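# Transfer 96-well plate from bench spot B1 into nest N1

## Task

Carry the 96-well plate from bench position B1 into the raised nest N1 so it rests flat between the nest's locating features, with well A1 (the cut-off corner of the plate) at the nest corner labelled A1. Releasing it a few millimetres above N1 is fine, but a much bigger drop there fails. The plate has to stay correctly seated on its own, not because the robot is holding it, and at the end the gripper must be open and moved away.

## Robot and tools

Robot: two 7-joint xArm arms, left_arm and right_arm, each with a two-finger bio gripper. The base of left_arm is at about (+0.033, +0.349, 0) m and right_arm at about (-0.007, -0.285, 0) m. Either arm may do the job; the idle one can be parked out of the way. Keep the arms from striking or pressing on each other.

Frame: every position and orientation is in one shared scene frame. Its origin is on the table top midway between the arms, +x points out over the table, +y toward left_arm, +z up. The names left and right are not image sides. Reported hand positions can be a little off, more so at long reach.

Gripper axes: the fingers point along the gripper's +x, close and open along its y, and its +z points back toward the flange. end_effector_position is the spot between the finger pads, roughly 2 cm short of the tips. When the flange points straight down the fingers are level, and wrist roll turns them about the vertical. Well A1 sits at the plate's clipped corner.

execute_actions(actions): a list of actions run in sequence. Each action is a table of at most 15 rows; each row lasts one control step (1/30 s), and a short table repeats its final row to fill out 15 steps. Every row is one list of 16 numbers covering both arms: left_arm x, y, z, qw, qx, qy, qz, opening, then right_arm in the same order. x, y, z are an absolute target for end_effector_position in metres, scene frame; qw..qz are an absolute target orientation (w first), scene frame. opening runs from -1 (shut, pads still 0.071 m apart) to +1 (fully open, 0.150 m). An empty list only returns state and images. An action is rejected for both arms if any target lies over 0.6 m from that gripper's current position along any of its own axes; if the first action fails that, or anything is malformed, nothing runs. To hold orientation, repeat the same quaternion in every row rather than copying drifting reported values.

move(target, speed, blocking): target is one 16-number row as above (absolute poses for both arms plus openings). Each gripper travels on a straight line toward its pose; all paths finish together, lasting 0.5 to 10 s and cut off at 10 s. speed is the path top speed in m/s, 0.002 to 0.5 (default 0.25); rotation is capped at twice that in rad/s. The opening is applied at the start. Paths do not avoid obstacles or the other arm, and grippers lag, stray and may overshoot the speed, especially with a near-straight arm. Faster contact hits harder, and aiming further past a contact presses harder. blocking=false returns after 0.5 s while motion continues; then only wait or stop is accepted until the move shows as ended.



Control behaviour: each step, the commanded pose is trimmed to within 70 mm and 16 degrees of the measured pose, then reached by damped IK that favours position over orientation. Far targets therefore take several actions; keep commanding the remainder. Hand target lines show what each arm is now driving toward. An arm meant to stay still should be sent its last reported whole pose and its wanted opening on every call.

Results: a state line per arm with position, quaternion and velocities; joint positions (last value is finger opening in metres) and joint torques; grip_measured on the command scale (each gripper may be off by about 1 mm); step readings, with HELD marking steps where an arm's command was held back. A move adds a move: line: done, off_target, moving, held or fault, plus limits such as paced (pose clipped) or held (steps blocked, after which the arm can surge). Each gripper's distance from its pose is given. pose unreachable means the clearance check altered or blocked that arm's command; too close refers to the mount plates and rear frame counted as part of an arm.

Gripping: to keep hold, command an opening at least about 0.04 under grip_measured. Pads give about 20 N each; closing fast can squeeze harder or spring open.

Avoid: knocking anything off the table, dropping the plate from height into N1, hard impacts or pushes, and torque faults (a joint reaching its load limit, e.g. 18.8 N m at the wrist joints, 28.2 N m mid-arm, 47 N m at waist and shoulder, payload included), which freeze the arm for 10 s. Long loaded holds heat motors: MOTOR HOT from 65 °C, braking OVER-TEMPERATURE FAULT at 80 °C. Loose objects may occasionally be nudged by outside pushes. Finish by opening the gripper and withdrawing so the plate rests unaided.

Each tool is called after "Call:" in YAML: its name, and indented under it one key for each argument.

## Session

Call:
execute_actions:
  actions: []

Scene clock: 0.00 s.
left_arm: end_effector_position=(+0.3792, +0.5103, +0.2805) grip_measured=+1.00 end_effector_quat_wxyz=(+0.998, -0.051, +0.001, +0.035) end_effector_velocity=(-0.000, +0.001, -0.000) end_effector_angular_velocity=(-0.000, +0.000, +0.002) | right_arm: end_effector_position=(+0.5867, -0.2904, +0.3795) grip_measured=+0.98 end_effector_quat_wxyz=(-0.593, -0.101, -0.077, +0.795) end_effector_velocity=(+0.000, -0.001, -0.000) end_effector_angular_velocity=(-0.001, +0.001, -0.000)
Joint positions: left_arm=[ 0.471 -0.752  0.195  0.359  0.052  1.161  0.525  0.15 ] | right_arm=[0.051 0.624 0.108 2.188 0.166 1.454 2.032 0.149]
Joint velocities: left_arm=[ 0.002  0.    -0.001  0.    -0.001  0.     0.001  0.   ] | right_arm=[-0.     0.001 -0.002 -0.     0.     0.    -0.001  0.   ]
Joint torques (N m, as the arm reports them, + toward a larger angle): no reading
Motor temperatures (°C, as the motors report them): left_arm=[31 35 30 35 33 33 35] | right_arm=[30 32 33 34 31 32 37]
Hand target (left_arm): +0.379, +0.510, +0.281; +0.998, -0.051, +0.001, +0.035
Hand target (right_arm): +0.587, -0.290, +0.380; -0.593, -0.101, -0.077, +0.795

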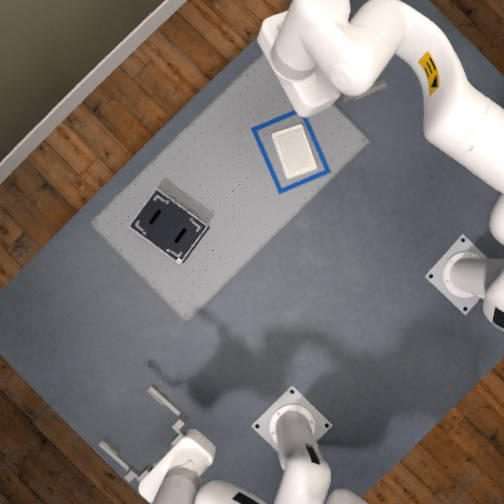

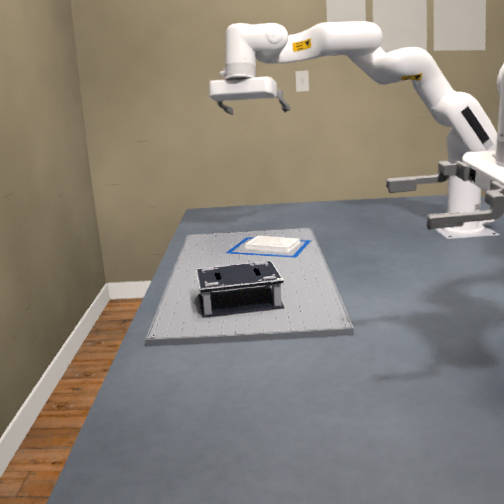

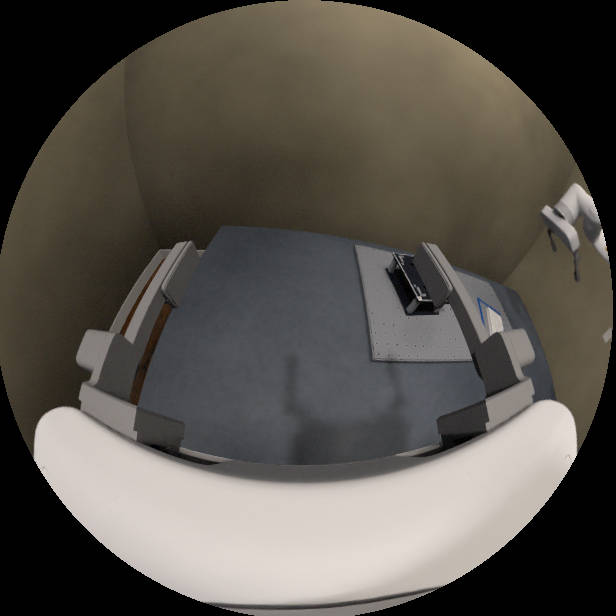

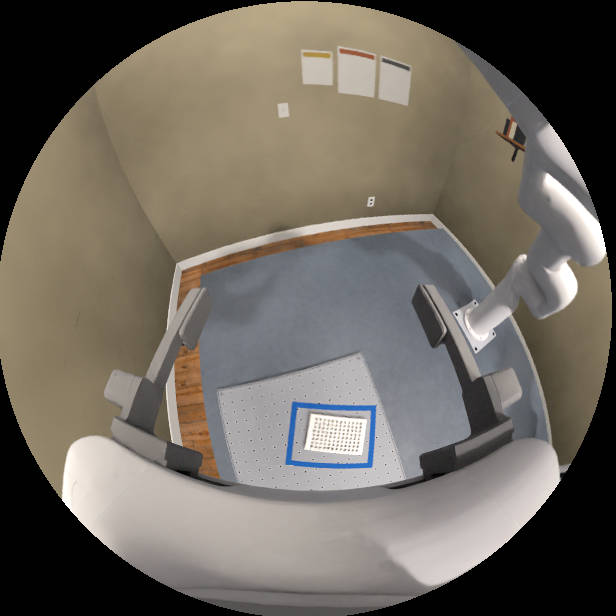

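Call:
zoom_image:
  camera: "cam_high"
  region: [245, 102, 345, 202]

Call:
zoom_image:
  camera: "cam_high"
  region: [120, 175, 220, 275]

Call:
zoom_image:
  camera: "cam_right_wrist"
  region: [280, 390, 390, 480]

Call:
zoom_image:
  camera: "cam_low"
  region: [180, 220, 330, 330]

Region (245, 102, 345, 202) of cam_high's 504x504 image, scaled by 5.040, with more detail than that image has.

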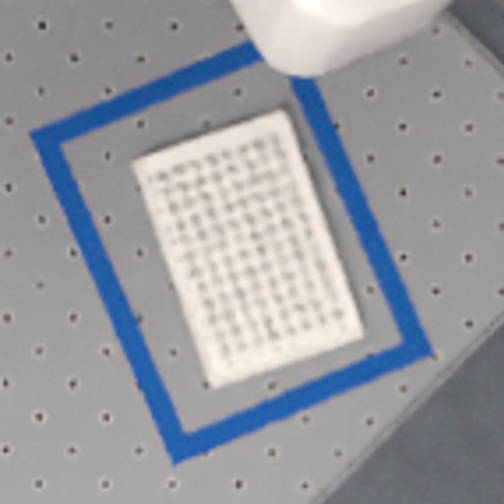

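Region (120, 175, 220, 275) of cam_high's 504x504 image, scaled by 5.040, with more detail than that image has.

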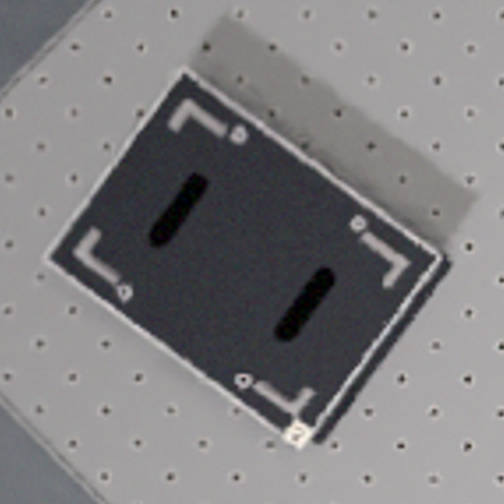

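Region (280, 390, 390, 480) of cam_right_wrist's 616x616 image, scaled by 4.582, with more detail than that image has; it fills the top 412 rows of this view, and the rest is white.

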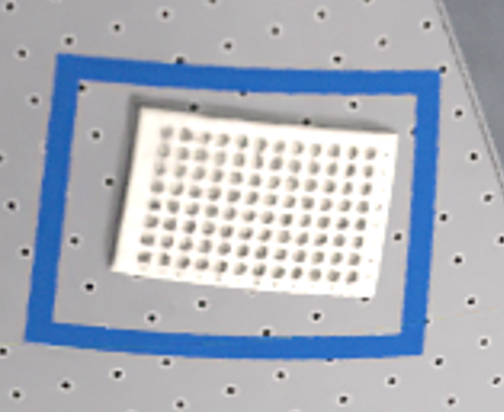

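Region (180, 220, 330, 330) of cam_low's 504x504 image, scaled by 3.360, with more detail than that image has; it fills the top 370 rows of this view, and the rest is white.

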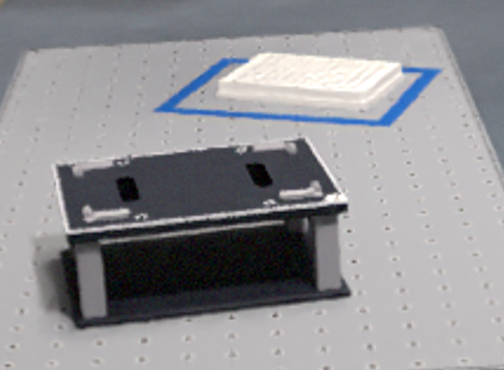

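Call:
zoom_image:
  camera: "cam_right_wrist"
  region: [330, 415, 375, 460]

Call:
zoom_image:
  camera: "cam_right_wrist"
  region: [298, 408, 343, 453]

Call:
zoom_image:
  camera: "cam_low"
  region: [235, 228, 310, 262]

Call:
zoom_image:
  camera: "cam_high"
  region: [265, 118, 325, 184]

Region (330, 415, 375, 460) of cam_right_wrist's 616x616 image, scaled by 11.200, with more detail than that image has.

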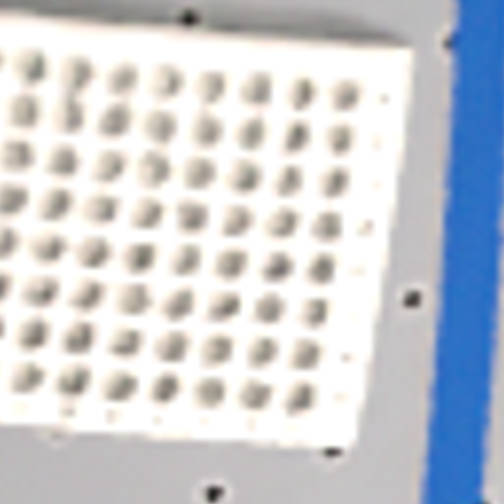

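Region (298, 408, 343, 453) of cam_right_wrist's 616x616 image, scaled by 11.200, with more detail than that image has.

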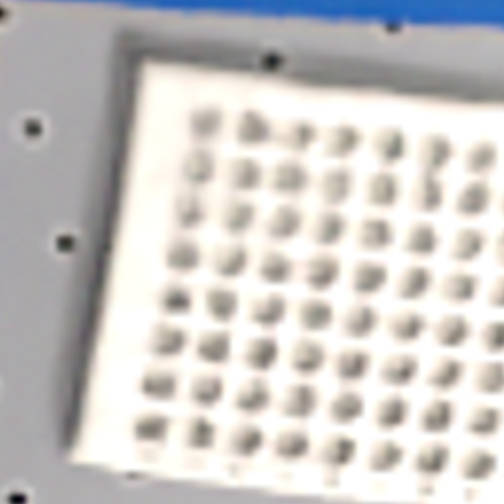

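Region (235, 228, 310, 262) of cam_low's 504x504 image, scaled by 6.720, with more detail than that image has; it fills the top 228 rows of this view, and the rest is white.

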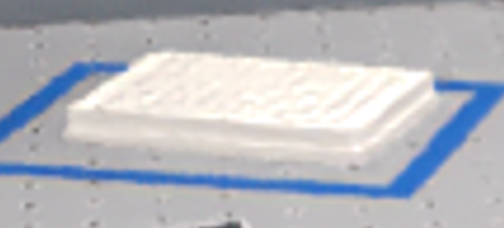

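Region (265, 118, 325, 184) of cam_high's 504x504 image, scaled by 7.636, with more detail than that image has; it fills the left 458 columns of this view, and the rest is white.

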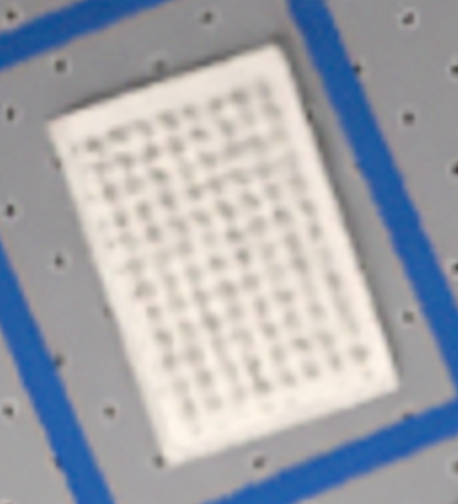

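Call:
move:
  target: [0.5637, -0.1798, 0.058, 0.9746, 0, 0, -0.2241, 0.0, 0.25, -0.50, 0.36, -0.593, -0.101, -0.077, 0.795, 1]
  speed: 0.4

Call:
zoom_image:
  camera: "cam_left_wrist"
  region: [150, 200, 470, 470]

Call:
zoom_image:
  camera: "cam_high"
  region: [245, 102, 345, 202]

Call:
zoom_image:
  camera: "cam_low"
  region: [230, 205, 340, 265]

action 0: the call puts the target (left_arm/x, left_arm/y, left_arm/z) 0.675 m from left_arm's end_effector_position in the last result along the gripper's own y axis as it stood there; a target may be at most 0.6 m away along each of those axes, so nothing of the call was run and nothing moved. Command a nearer target, and go on from there in a later call.

Region (150, 200, 470, 470) of cam_left_wrist's 616x616 image, scaled by 1.575, with more detail than that image has; it fills the top 425 rows of this view, and the rest is white.

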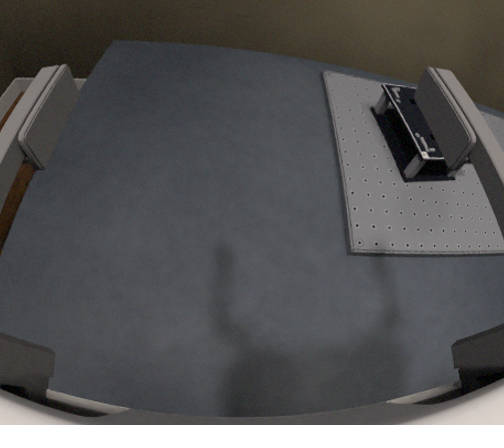

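Region (245, 102, 345, 202) of cam_high's 504x504 image, scaled by 5.040, with more detail than that image has.

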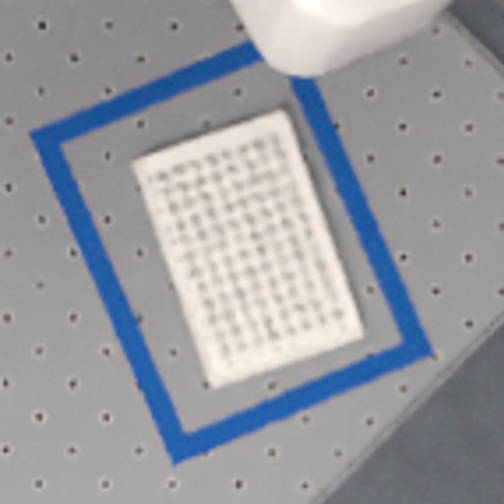

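Region (230, 205, 340, 265) of cam_low's 504x504 image, scaled by 4.582, with more detail than that image has; it fills the top 275 rows of this view, and the rest is white.

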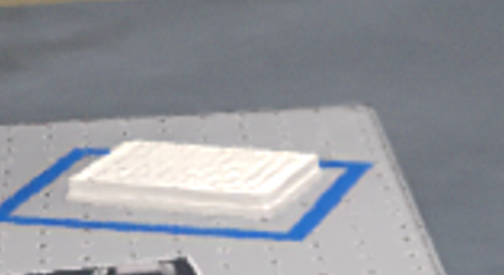

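Call:
move:
  target: [0.552, -0.085, 0.11, 0.9746, 0, 0, -0.2241, 0.0, 0.25, -0.50, 0.36, -0.593, -0.101, -0.077, 0.795, 1]
  speed: 0.4

Call:
move:
  target: [0.5637, -0.1798, 0.058, 0.9746, 0, 0, -0.2241, 0.0, 0.25, -0.50, 0.36, -0.593, -0.101, -0.077, 0.795, 1]
  speed: 0.2

Call:
zoom_image:
  camera: "cam_left_wrist"
  region: [150, 200, 470, 470]

Call:
zoom_image:
  camera: "cam_high"
  region: [245, 102, 345, 202]

Call:
zoom_image:
  camera: "cam_low"
  region: [230, 205, 340, 265]

Scene clock: 8.70 s.
left_arm: end_effector_position=(+0.5550, -0.0854, +0.1097) grip_measured=+0.00 end_effector_quat_wxyz=(+0.975, -0.003, +0.002, -0.223) end_effector_velocity=(+0.001, -0.002, -0.001) end_effector_angular_velocity=(+0.001, -0.000, -0.001) | right_arm: end_effector_position=(+0.2506, -0.5006, +0.3600) grip_measured=+0.98 end_effector_quat_wxyz=(-0.593, -0.100, -0.077, +0.795) end_effector_velocity=(-0.000, +0.000, +0.000) end_effector_angular_velocity=(-0.001, -0.001, -0.001)
Joint positions: left_arm=[-0.308  0.615 -0.484  1.187  0.432  0.674 -0.601  0.111] | right_arm=[-0.234 -0.59  -0.134  0.764  0.182  1.36   1.522  0.149]
Joint velocities: left_arm=[-0.006  0.007  0.003  0.01   0.002  0.004 -0.002  0.   ] | right_arm=[-0.    -0.001  0.001 -0.    -0.    -0.     0.001  0.   ]
Joint torques (N m, as the arm reports them, + toward a larger angle): left_arm=[ -0.32 -31.71  -9.14  17.36   0.18  -1.39   0.49] | right_arm=[ 0.47 -6.8   1.88 11.32  0.48 -1.06 -0.42]
Motor temperatures (°C, as the motors report them): left_arm=[31 35 30 36 33 33 35] | right_arm=[30 32 33 35 31 32 37]
Hand target (left_arm): +0.555, -0.086, +0.109; +0.975, -0.003, +0.002, -0.223
Hand target (right_arm): +0.251, -0.501, +0.360; -0.593, -0.100, -0.077, +0.795
Off the commanded pose (left_arm): 0.003 m, 0 deg.
Off the commanded pose (right_arm): 0.001 m, 0 deg.
move: done; limits=paced

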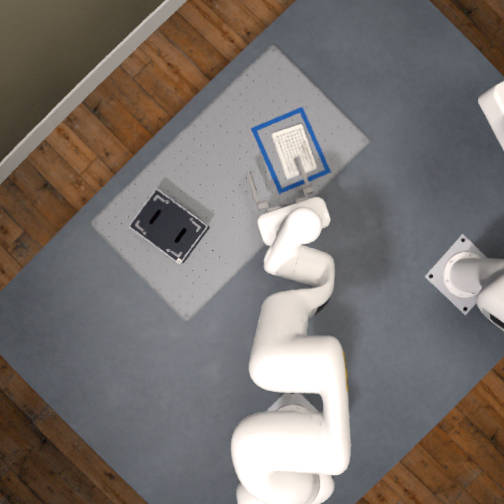

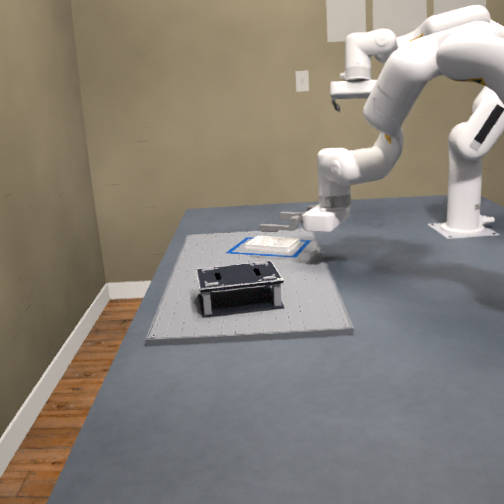

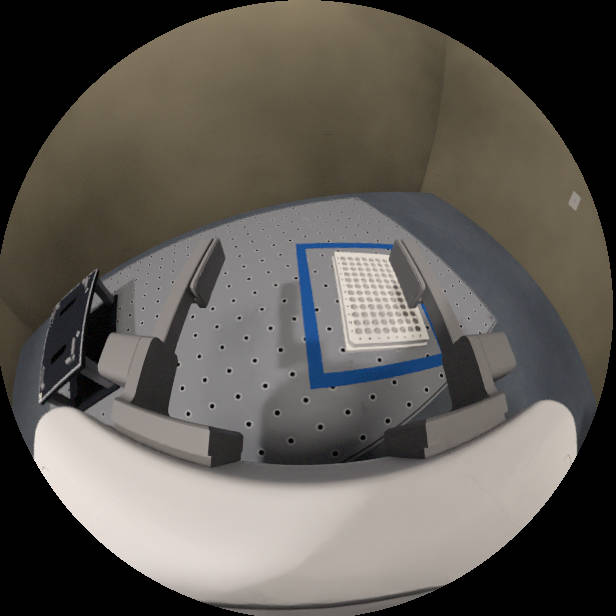

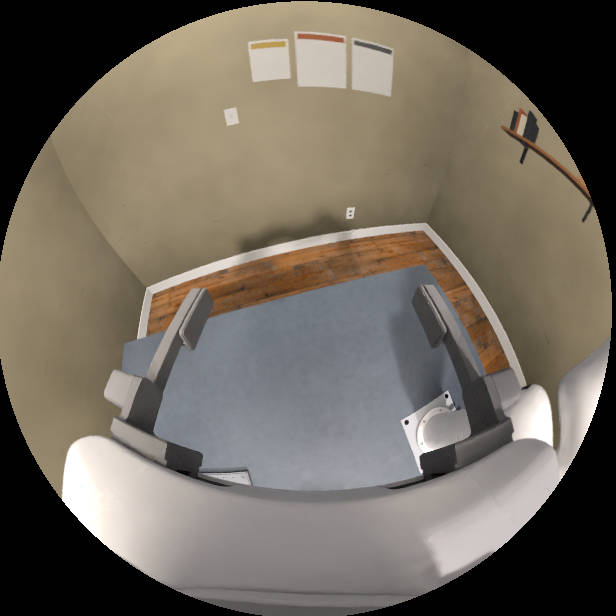

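Scene clock: 9.90 s.
left_arm: end_effector_position=(+0.5639, -0.1798, +0.0584) grip_measured=+0.00 end_effector_quat_wxyz=(+0.975, -0.000, +0.000, -0.224) end_effector_velocity=(-0.000, -0.002, -0.002) end_effector_angular_velocity=(+0.002, +0.002, -0.001) | right_arm: end_effector_position=(+0.2500, -0.5000, +0.3600) grip_measured=+0.98 end_effector_quat_wxyz=(-0.593, -0.101, -0.077, +0.795) end_effector_velocity=(-0.000, -0.000, +0.001) end_effector_angular_velocity=(+0.001, -0.003, -0.000)
Joint positions: left_arm=[-0.511  0.926 -0.44   1.575  0.513  0.765 -0.713  0.111] | right_arm=[-0.234 -0.593 -0.134  0.763  0.184  1.36   1.523  0.149]
Joint velocities: left_arm=[-0.004  0.008  0.001  0.009  0.     0.005  0.001  0.   ] | right_arm=[ 0.    -0.002 -0.001  0.001  0.001  0.    -0.    -0.   ]
Joint torques (N m, as the arm reports them, + toward a larger angle): left_arm=[ -0.57 -39.   -10.96  17.7    0.15  -1.39   0.55] | right_arm=[ 0.45 -6.72  1.72 11.39  0.52 -1.07 -0.37]
Motor temperatures (°C, as the motors report them): left_arm=[31 35 30 36 33 33 35] | right_arm=[30 32 33 35 31 32 37]
Hand target (left_arm): +0.564, -0.180, +0.058; +0.974, -0.000, +0.000, -0.224
Hand target (right_arm): +0.250, -0.500, +0.360; -0.593, -0.101, -0.077, +0.795
Off the commanded pose (left_arm): 0.000 m, 0 deg.
Off the commanded pose (right_arm): 0.000 m, 0 deg.
move: done

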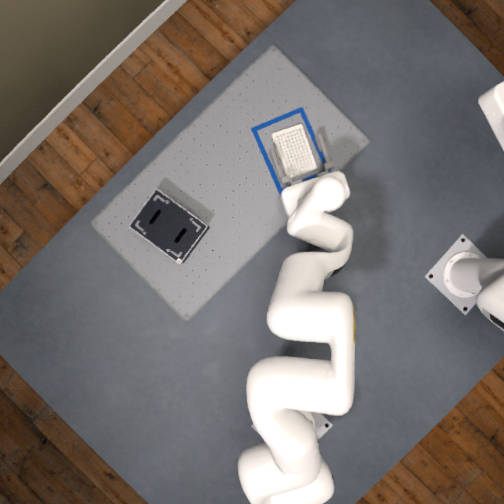

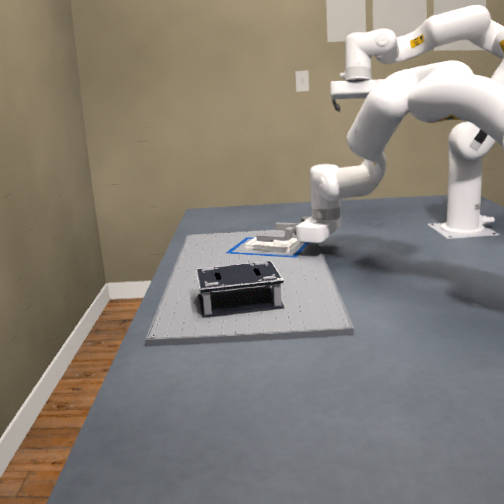

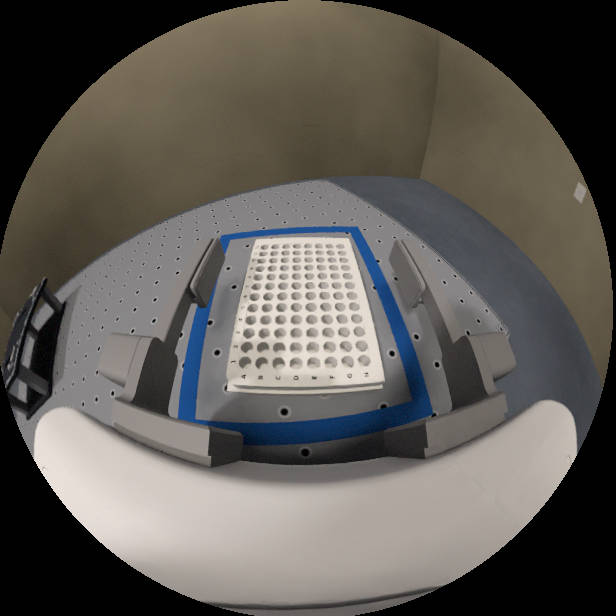

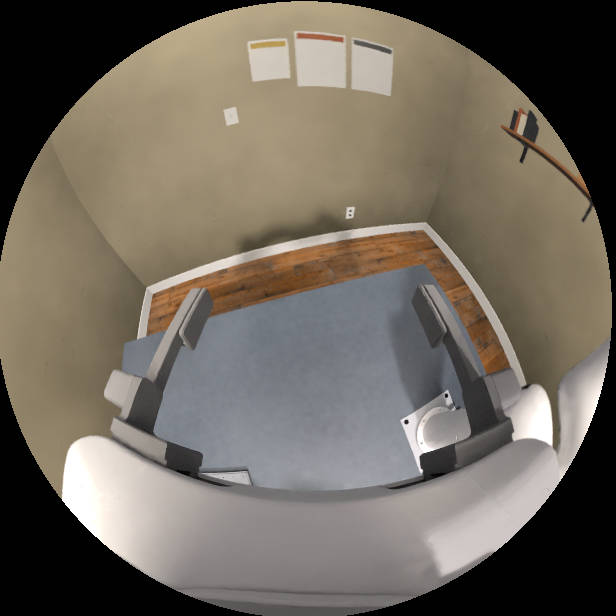

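Region (150, 200, 470, 470) of cam_left_wrist's 616x616 image, scaled by 1.575, with more detail than that image has; it fills the top 425 rows of this view, and the rest is white.

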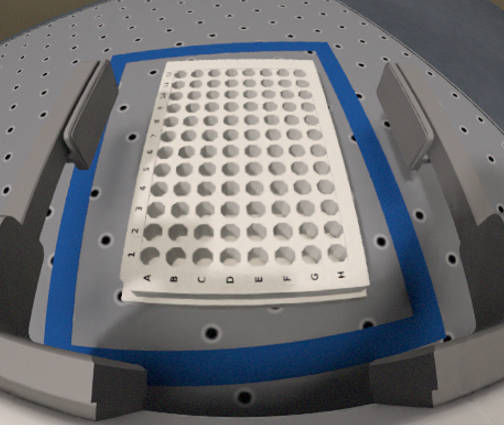

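Region (245, 102, 345, 202) of cam_high's 504x504 image, scaled by 5.040, with more detail than that image has.

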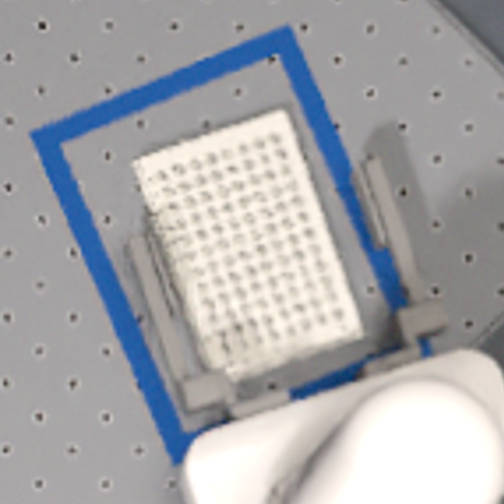

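Region (230, 205, 340, 265) of cam_low's 504x504 image, scaled by 4.582, with more detail than that image has; it fills the top 275 rows of this view, and the rest is white.

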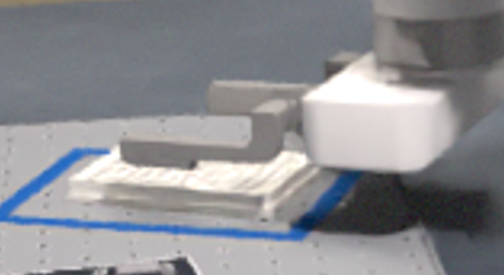

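Call:
move:
  target: [0.5653, -0.1765, 0.0360, 0.9746, 0, 0, -0.2241, -0.45, 0.25, -0.50, 0.36, -0.593, -0.101, -0.077, 0.795, 1]
  speed: 0.05

Call:
zoom_image:
  camera: "cam_left_wrist"
  region: [170, 200, 450, 420]

Call:
zoom_image:
  camera: "cam_low"
  region: [240, 220, 310, 260]

Scene clock: 12.17 s.
left_arm: end_effector_position=(+0.5654, -0.1766, +0.0364) grip_measured=-0.45 end_effector_quat_wxyz=(+0.975, -0.000, -0.000, -0.224) end_effector_velocity=(+0.002, -0.001, +0.002) end_effector_angular_velocity=(-0.006, -0.005, +0.001) | right_arm: end_effector_position=(+0.2500, -0.5000, +0.3600) grip_measured=+0.98 end_effector_quat_wxyz=(-0.593, -0.101, -0.077, +0.795) end_effector_velocity=(-0.000, +0.000, -0.000) end_effector_angular_velocity=(+0.002, +0.002, -0.000)
Joint positions: left_arm=[-0.518  0.969 -0.421  1.585  0.53   0.731 -0.718  0.093] | right_arm=[-0.234 -0.593 -0.134  0.763  0.184  1.36   1.523  0.149]
Joint velocities: left_arm=[-0.     0.002  0.001  0.006  0.002 -0.005 -0.    -0.   ] | right_arm=[ 0.001  0.    -0.001  0.     0.001  0.002  0.     0.   ]
Joint torques (N m, as the arm reports them, + toward a larger angle): left_arm=[ -0.18 -39.08 -11.06  17.47   0.18  -1.3    0.54] | right_arm=[ 0.46 -6.86  1.81 11.43  0.5  -1.   -0.38]
Motor temperatures (°C, as the motors report them): left_arm=[31 35 30 36 33 33 35] | right_arm=[30 32 33 35 31 32 37]
Hand target (left_arm): +0.565, -0.177, +0.036; +0.975, +0.000, -0.000, -0.224
Hand target (right_arm): +0.250, -0.500, +0.360; -0.593, -0.101, -0.077, +0.795
Off the commanded pose (left_arm): 0.000 m, 0 deg.
Off the commanded pose (right_arm): 0.000 m, 0 deg.
move: done

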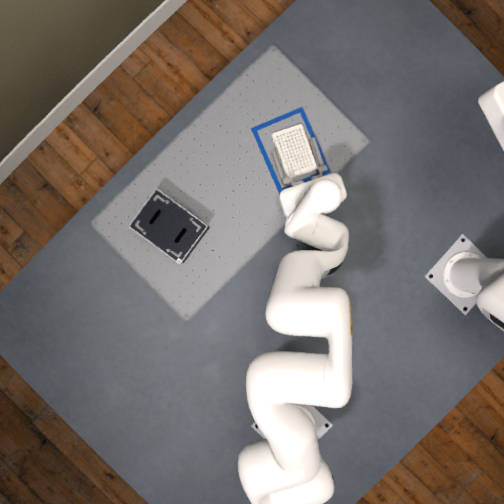

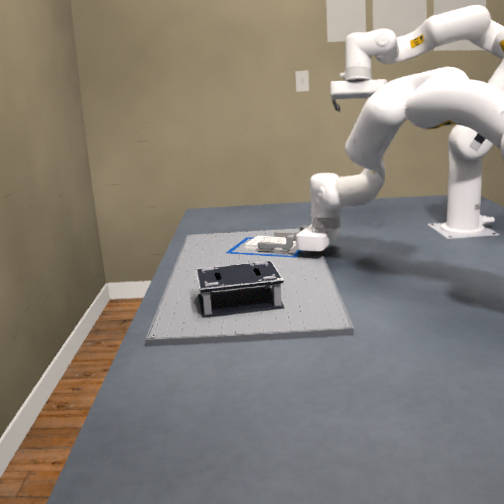

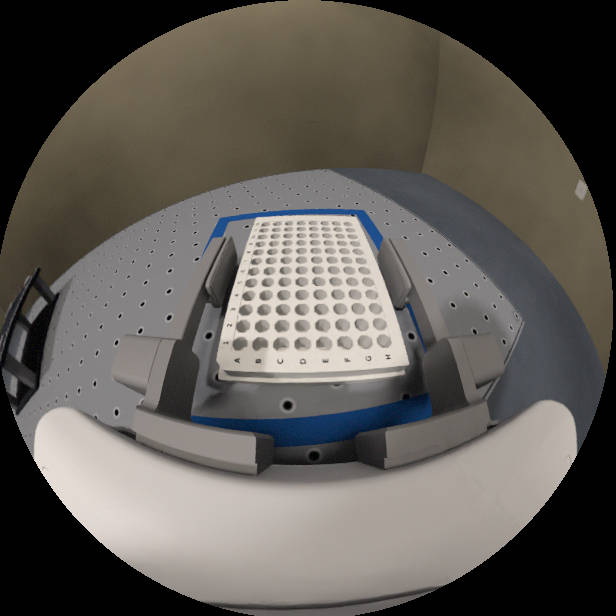

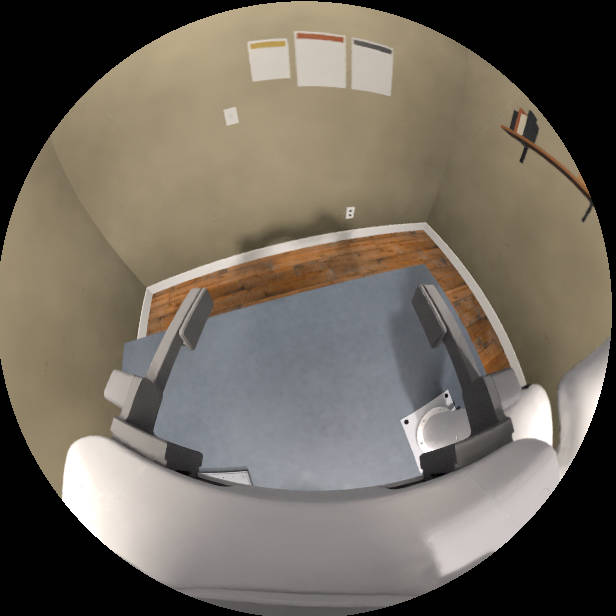

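Region (170, 200, 450, 420) of cam_left_wrist's 616x616 image, scaled by 1.800, with more detail than that image has; it fills the top 396 rows of this view, and the rest is white.

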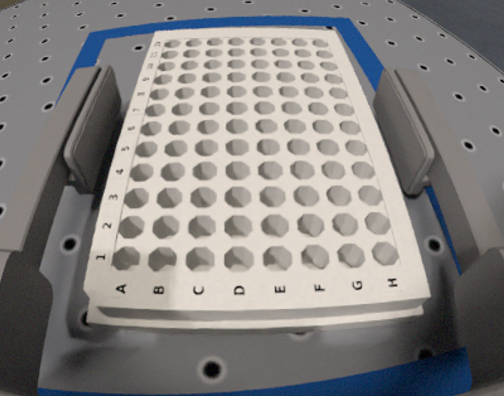

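Region (240, 220, 310, 260) of cam_low's 504x504 image, scaled by 7.200, with more detail than that image has; it fills the top 288 rows of this view, and the rest is white.

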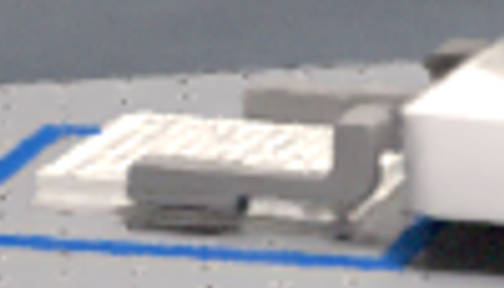

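Call:
zoom_image:
  camera: "cam_left_wrist"
  region: [180, 215, 300, 335]

Call:
zoom_image:
  camera: "cam_left_wrist"
  region: [320, 215, 440, 335]

Call:
zoom_image:
  camera: "cam_high"
  region: [260, 115, 335, 190]

Region (180, 215, 300, 335) of cam_left_wrist's 616x616 image, scaled by 4.200, with more detail than that image has.

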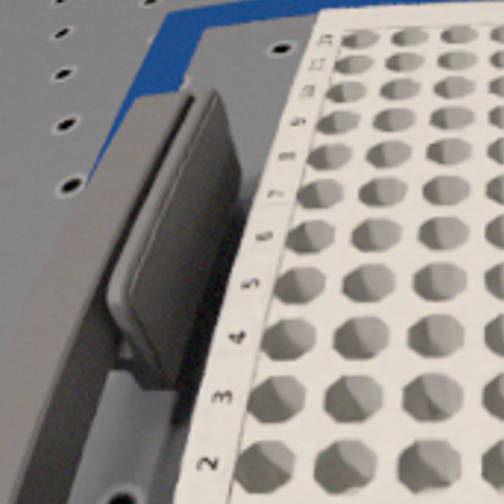

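Region (320, 215, 440, 335) of cam_left_wrist's 616x616 image, scaled by 4.200, with more detail than that image has.

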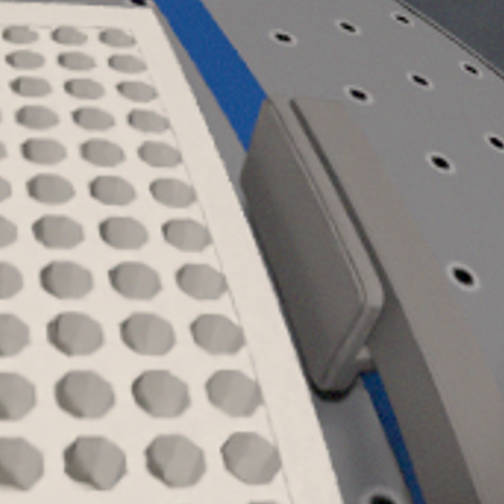

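Region (260, 115, 335, 190) of cam_high's 504x504 image, scaled by 6.720, with more detail than that image has.

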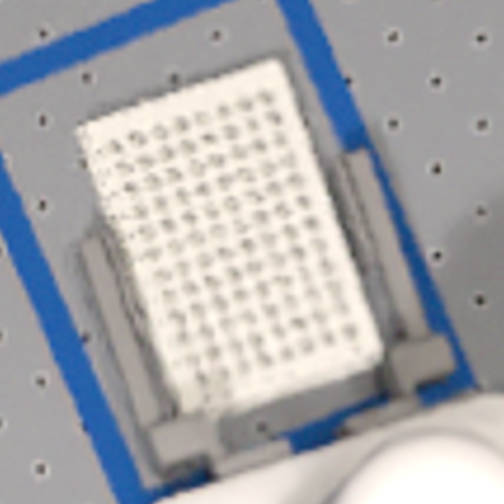

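Call:
execute_actions:
  actions:
    - [[0.5651,-0.1769,0.0358,0.9746,0,0,-0.2241,-0.50,0.25,-0.50,0.36,-0.593,-0.101,-0.077,0.795,1],[0.5650,-0.1771,0.0356,0.9746,0,0,-0.2241,-0.55,0.25,-0.50,0.36,-0.593,-0.101,-0.077,0.795,1],[0.5650,-0.1771,0.0355,0.9746,0,0,-0.2241,-0.59,0.25,-0.50,0.36,-0.593,-0.101,-0.077,0.795,1],[0.5650,-0.1771,0.0355,0.9746,0,0,-0.2241,-0.62,0.25,-0.50,0.36,-0.593,-0.101,-0.077,0.795,1],[0.5650,-0.1771,0.0355,0.9746,0,0,-0.2241,-0.645,0.25,-0.50,0.36,-0.593,-0.101,-0.077,0.795,1],[0.5650,-0.1771,0.0355,0.9746,0,0,-0.2241,-0.665,0.25,-0.50,0.36,-0.593,-0.101,-0.077,0.795,1],[0.5650,-0.1771,0.0355,0.9746,0,0,-0.2241,-0.68,0.25,-0.50,0.36,-0.593,-0.101,-0.077,0.795,1],[0.5650,-0.1771,0.0355,0.9746,0,0,-0.2241,-0.695,0.25,-0.50,0.36,-0.593,-0.101,-0.077,0.795,1],[0.5650,-0.1771,0.0355,0.9746,0,0,-0.2241,-0.71,0.25,-0.50,0.36,-0.593,-0.101,-0.077,0.795,1],[0.5650,-0.1771,0.0355,0.9746,0,0,-0.2241,-0.725,0.25,-0.50,0.36,-0.593,-0.101,-0.077,0.795,1],[0.5650,-0.1771,0.0355,0.9746,0,0,-0.2241,-0.74,0.25,-0.50,0.36,-0.593,-0.101,-0.077,0.795,1],[0.5650,-0.1771,0.0355,0.9746,0,0,-0.2241,-0.755,0.25,-0.50,0.36,-0.593,-0.101,-0.077,0.795,1],[0.5650,-0.1771,0.0355,0.9746,0,0,-0.2241,-0.77,0.25,-0.50,0.36,-0.593,-0.101,-0.077,0.795,1],[0.5650,-0.1771,0.0355,0.9746,0,0,-0.2241,-0.785,0.25,-0.50,0.36,-0.593,-0.101,-0.077,0.795,1],[0.5650,-0.1771,0.0355,0.9746,0,0,-0.2241,-0.80,0.25,-0.50,0.36,-0.593,-0.101,-0.077,0.795,1]]

Call:
zoom_image:
  camera: "cam_left_wrist"
  region: [170, 200, 450, 420]

Call:
zoom_image:
  camera: "cam_low"
  region: [240, 220, 310, 260]

Scene clock: 15.37 s.
left_arm: end_effector_position=(+0.5650, -0.1771, +0.0355) grip_measured=-0.72 end_effector_quat_wxyz=(+0.975, +0.000, +0.000, -0.224) end_effector_velocity=(+0.000, +0.000, +0.001) end_effector_angular_velocity=(-0.001, -0.000, +0.001) | right_arm: end_effector_position=(+0.2500, -0.5000, +0.3600) grip_measured=+0.98 end_effector_quat_wxyz=(-0.593, -0.101, -0.077, +0.795) end_effector_velocity=(-0.000, -0.000, +0.000) end_effector_angular_velocity=(-0.001, -0.000, +0.000)
Joint positions: left_arm=[-0.52   0.972 -0.421  1.586  0.53   0.73  -0.719  0.082] | right_arm=[-0.234 -0.593 -0.134  0.763  0.184  1.36   1.523  0.149]
Joint velocities: left_arm=[ 0.001 -0.001 -0.001 -0.     0.    -0.    -0.001  0.   ] | right_arm=[ 0.    -0.001  0.    -0.001 -0.001  0.     0.     0.   ]
Joint torques (N m, as the arm reports them, + toward a larger angle): left_arm=[ -0.24 -39.43 -11.16  17.48   0.23  -1.46   0.55] | right_arm=[ 0.49 -6.76  1.72 11.33  0.48 -1.09 -0.39]
Motor temperatures (°C, as the motors report them): left_arm=[31 35 30 36 33 33 35] | right_arm=[30 32 33 35 31 32 37]
Hand target (left_arm): +0.565, -0.177, +0.035; +0.975, -0.000, -0.000, -0.224
Hand target (right_arm): +0.250, -0.500, +0.360; -0.593, -0.101, -0.077, +0.795
Off the commanded pose (left_arm): 0.000 m, 0 deg.
Off the commanded pose (right_arm): 0.000 m, 0 deg.
Step readings (end_effector_position):
0: left_arm (+0.5654, -0.1765, +0.0360) | right_arm (+0.2500, -0.5000, +0.3600)
1: left_arm (+0.5654, -0.1765, +0.0360) | right_arm (+0.2500, -0.5000, +0.3600)
2: left_arm (+0.5654, -0.1766, +0.0360) | right_arm (+0.2500, -0.5000, +0.3600)
4: left_arm (+0.5653, -0.1767, +0.0359) | right_arm (+0.2500, -0.5000, +0.3600)
8: left_arm (+0.5650, -0.1771, +0.0355) | right_arm (+0.2500, -0.5000, +0.3600)
15: end_effector_position above

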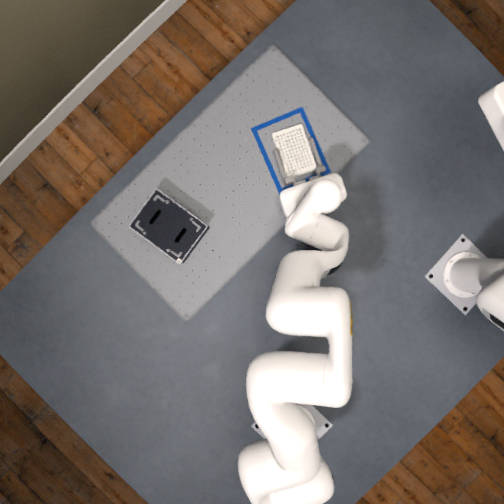

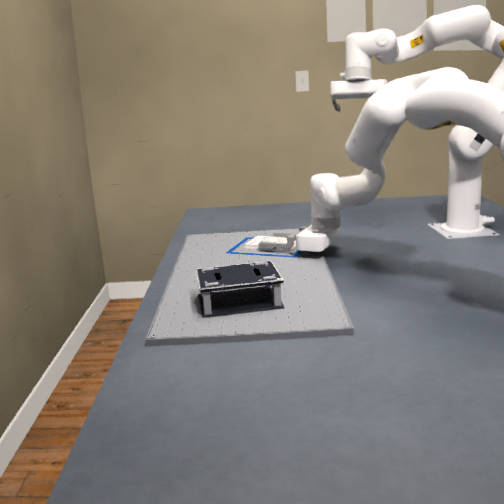

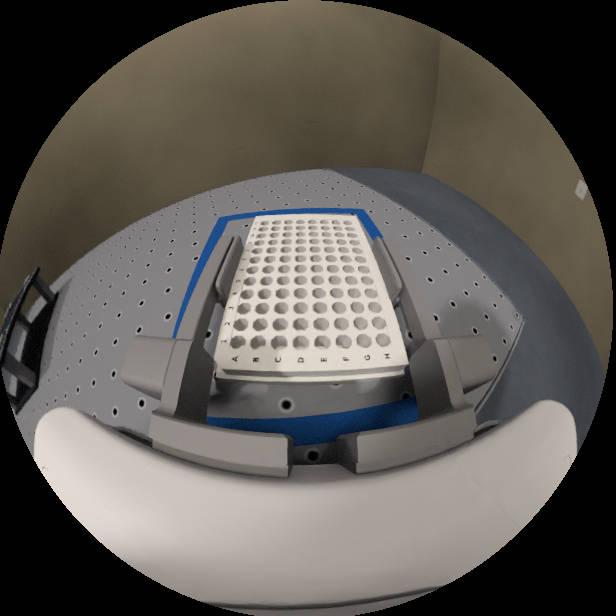

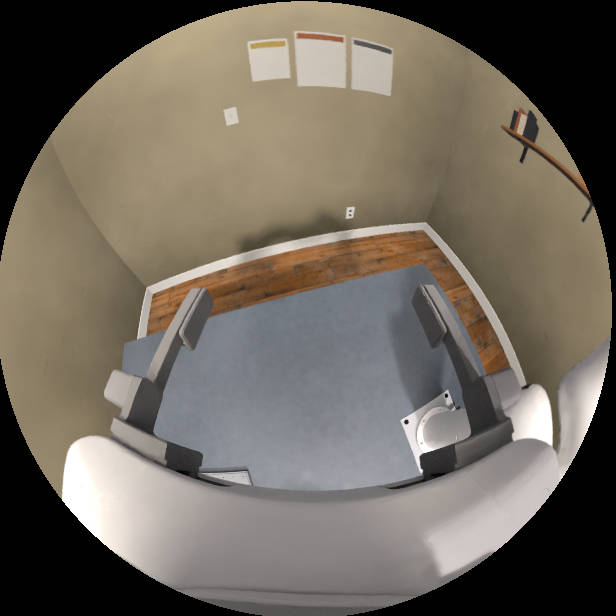

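Region (170, 200, 450, 420) of cam_left_wrist's 616x616 image, scaled by 1.800, with more detail than that image has; it fills the top 396 rows of this view, and the rest is white.

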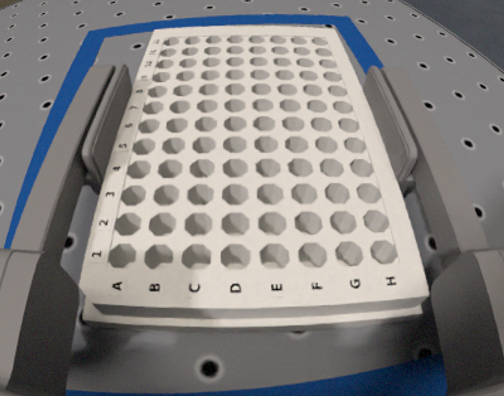

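Region (240, 220, 310, 260) of cam_low's 504x504 image, scaled by 7.200, with more detail than that image has; it fills the top 288 rows of this view, and the rest is white.

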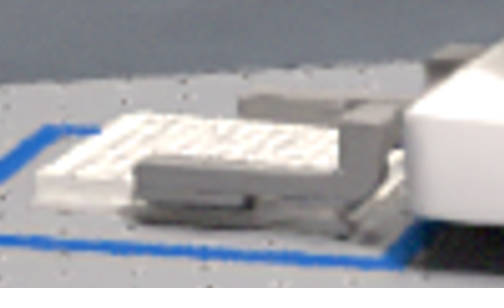

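Call:
execute_actions:
  actions: []

Scene clock: 16.87 s.
left_arm: end_effector_position=(+0.5650, -0.1771, +0.0355) grip_measured=-0.72 end_effector_quat_wxyz=(+0.975, +0.000, -0.000, -0.224) end_effector_velocity=(+0.001, -0.000, +0.002) end_effector_angular_velocity=(-0.001, -0.004, -0.001) | right_arm: end_effector_position=(+0.2500, -0.5000, +0.3600) grip_measured=+0.98 end_effector_quat_wxyz=(-0.593, -0.101, -0.077, +0.795) end_effector_velocity=(+0.000, -0.000, -0.000) end_effector_angular_velocity=(+0.002, -0.000, -0.001)
Joint positions: left_arm=[-0.52   0.972 -0.421  1.586  0.53   0.73  -0.719  0.082] | right_arm=[-0.234 -0.593 -0.134  0.763  0.184  1.36   1.523  0.149]
Joint velocities: left_arm=[ 0.    -0.002 -0.     0.001  0.002  0.    -0.    -0.   ] | right_arm=[ 0.     0.001 -0.001  0.001  0.002 -0.    -0.     0.   ]
Joint torques (N m, as the arm reports them, + toward a larger angle): left_arm=[ -0.4  -39.12 -11.15  17.33   0.23  -1.38   0.53] | right_arm=[ 0.59 -6.73  1.76 11.35  0.47 -1.08 -0.42]
Motor temperatures (°C, as the motors report them): left_arm=[31 35 30 36 33 33 35] | right_arm=[30 32 33 35 31 32 37]
Hand target (left_arm): +0.565, -0.177, +0.035; +0.975, -0.000, -0.000, -0.224
Hand target (right_arm): +0.250, -0.500, +0.360; -0.593, -0.101, -0.077, +0.795
Off the commanded pose (left_arm): 0.000 m, 0 deg.
Off the commanded pose (right_arm): 0.000 m, 0 deg.

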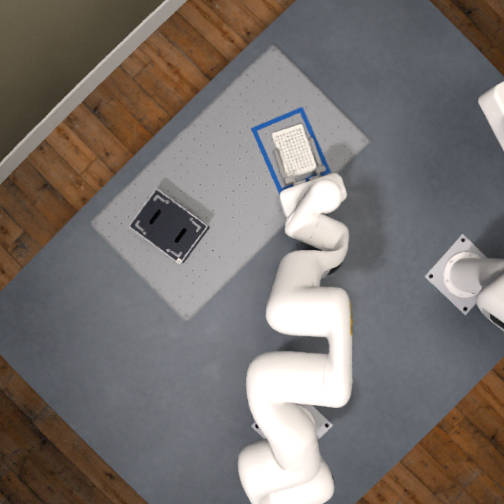

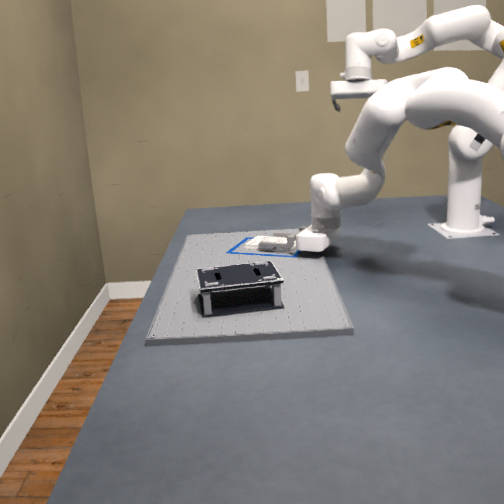

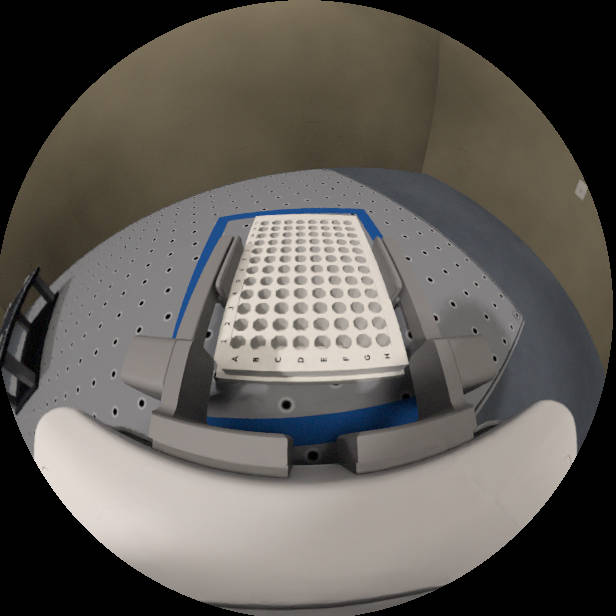

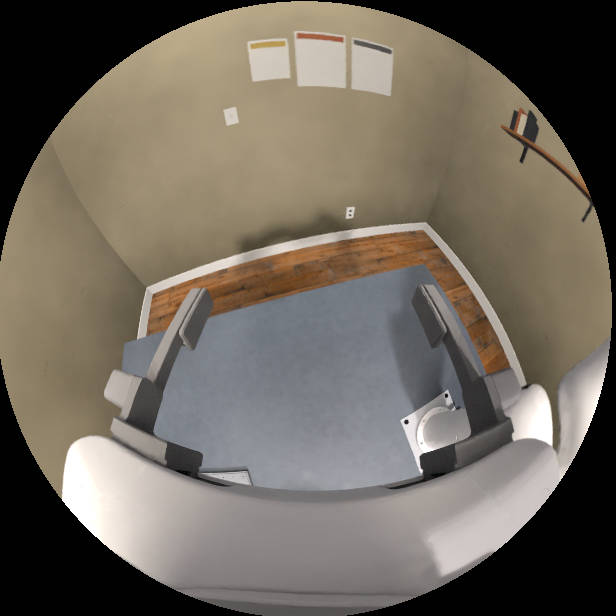

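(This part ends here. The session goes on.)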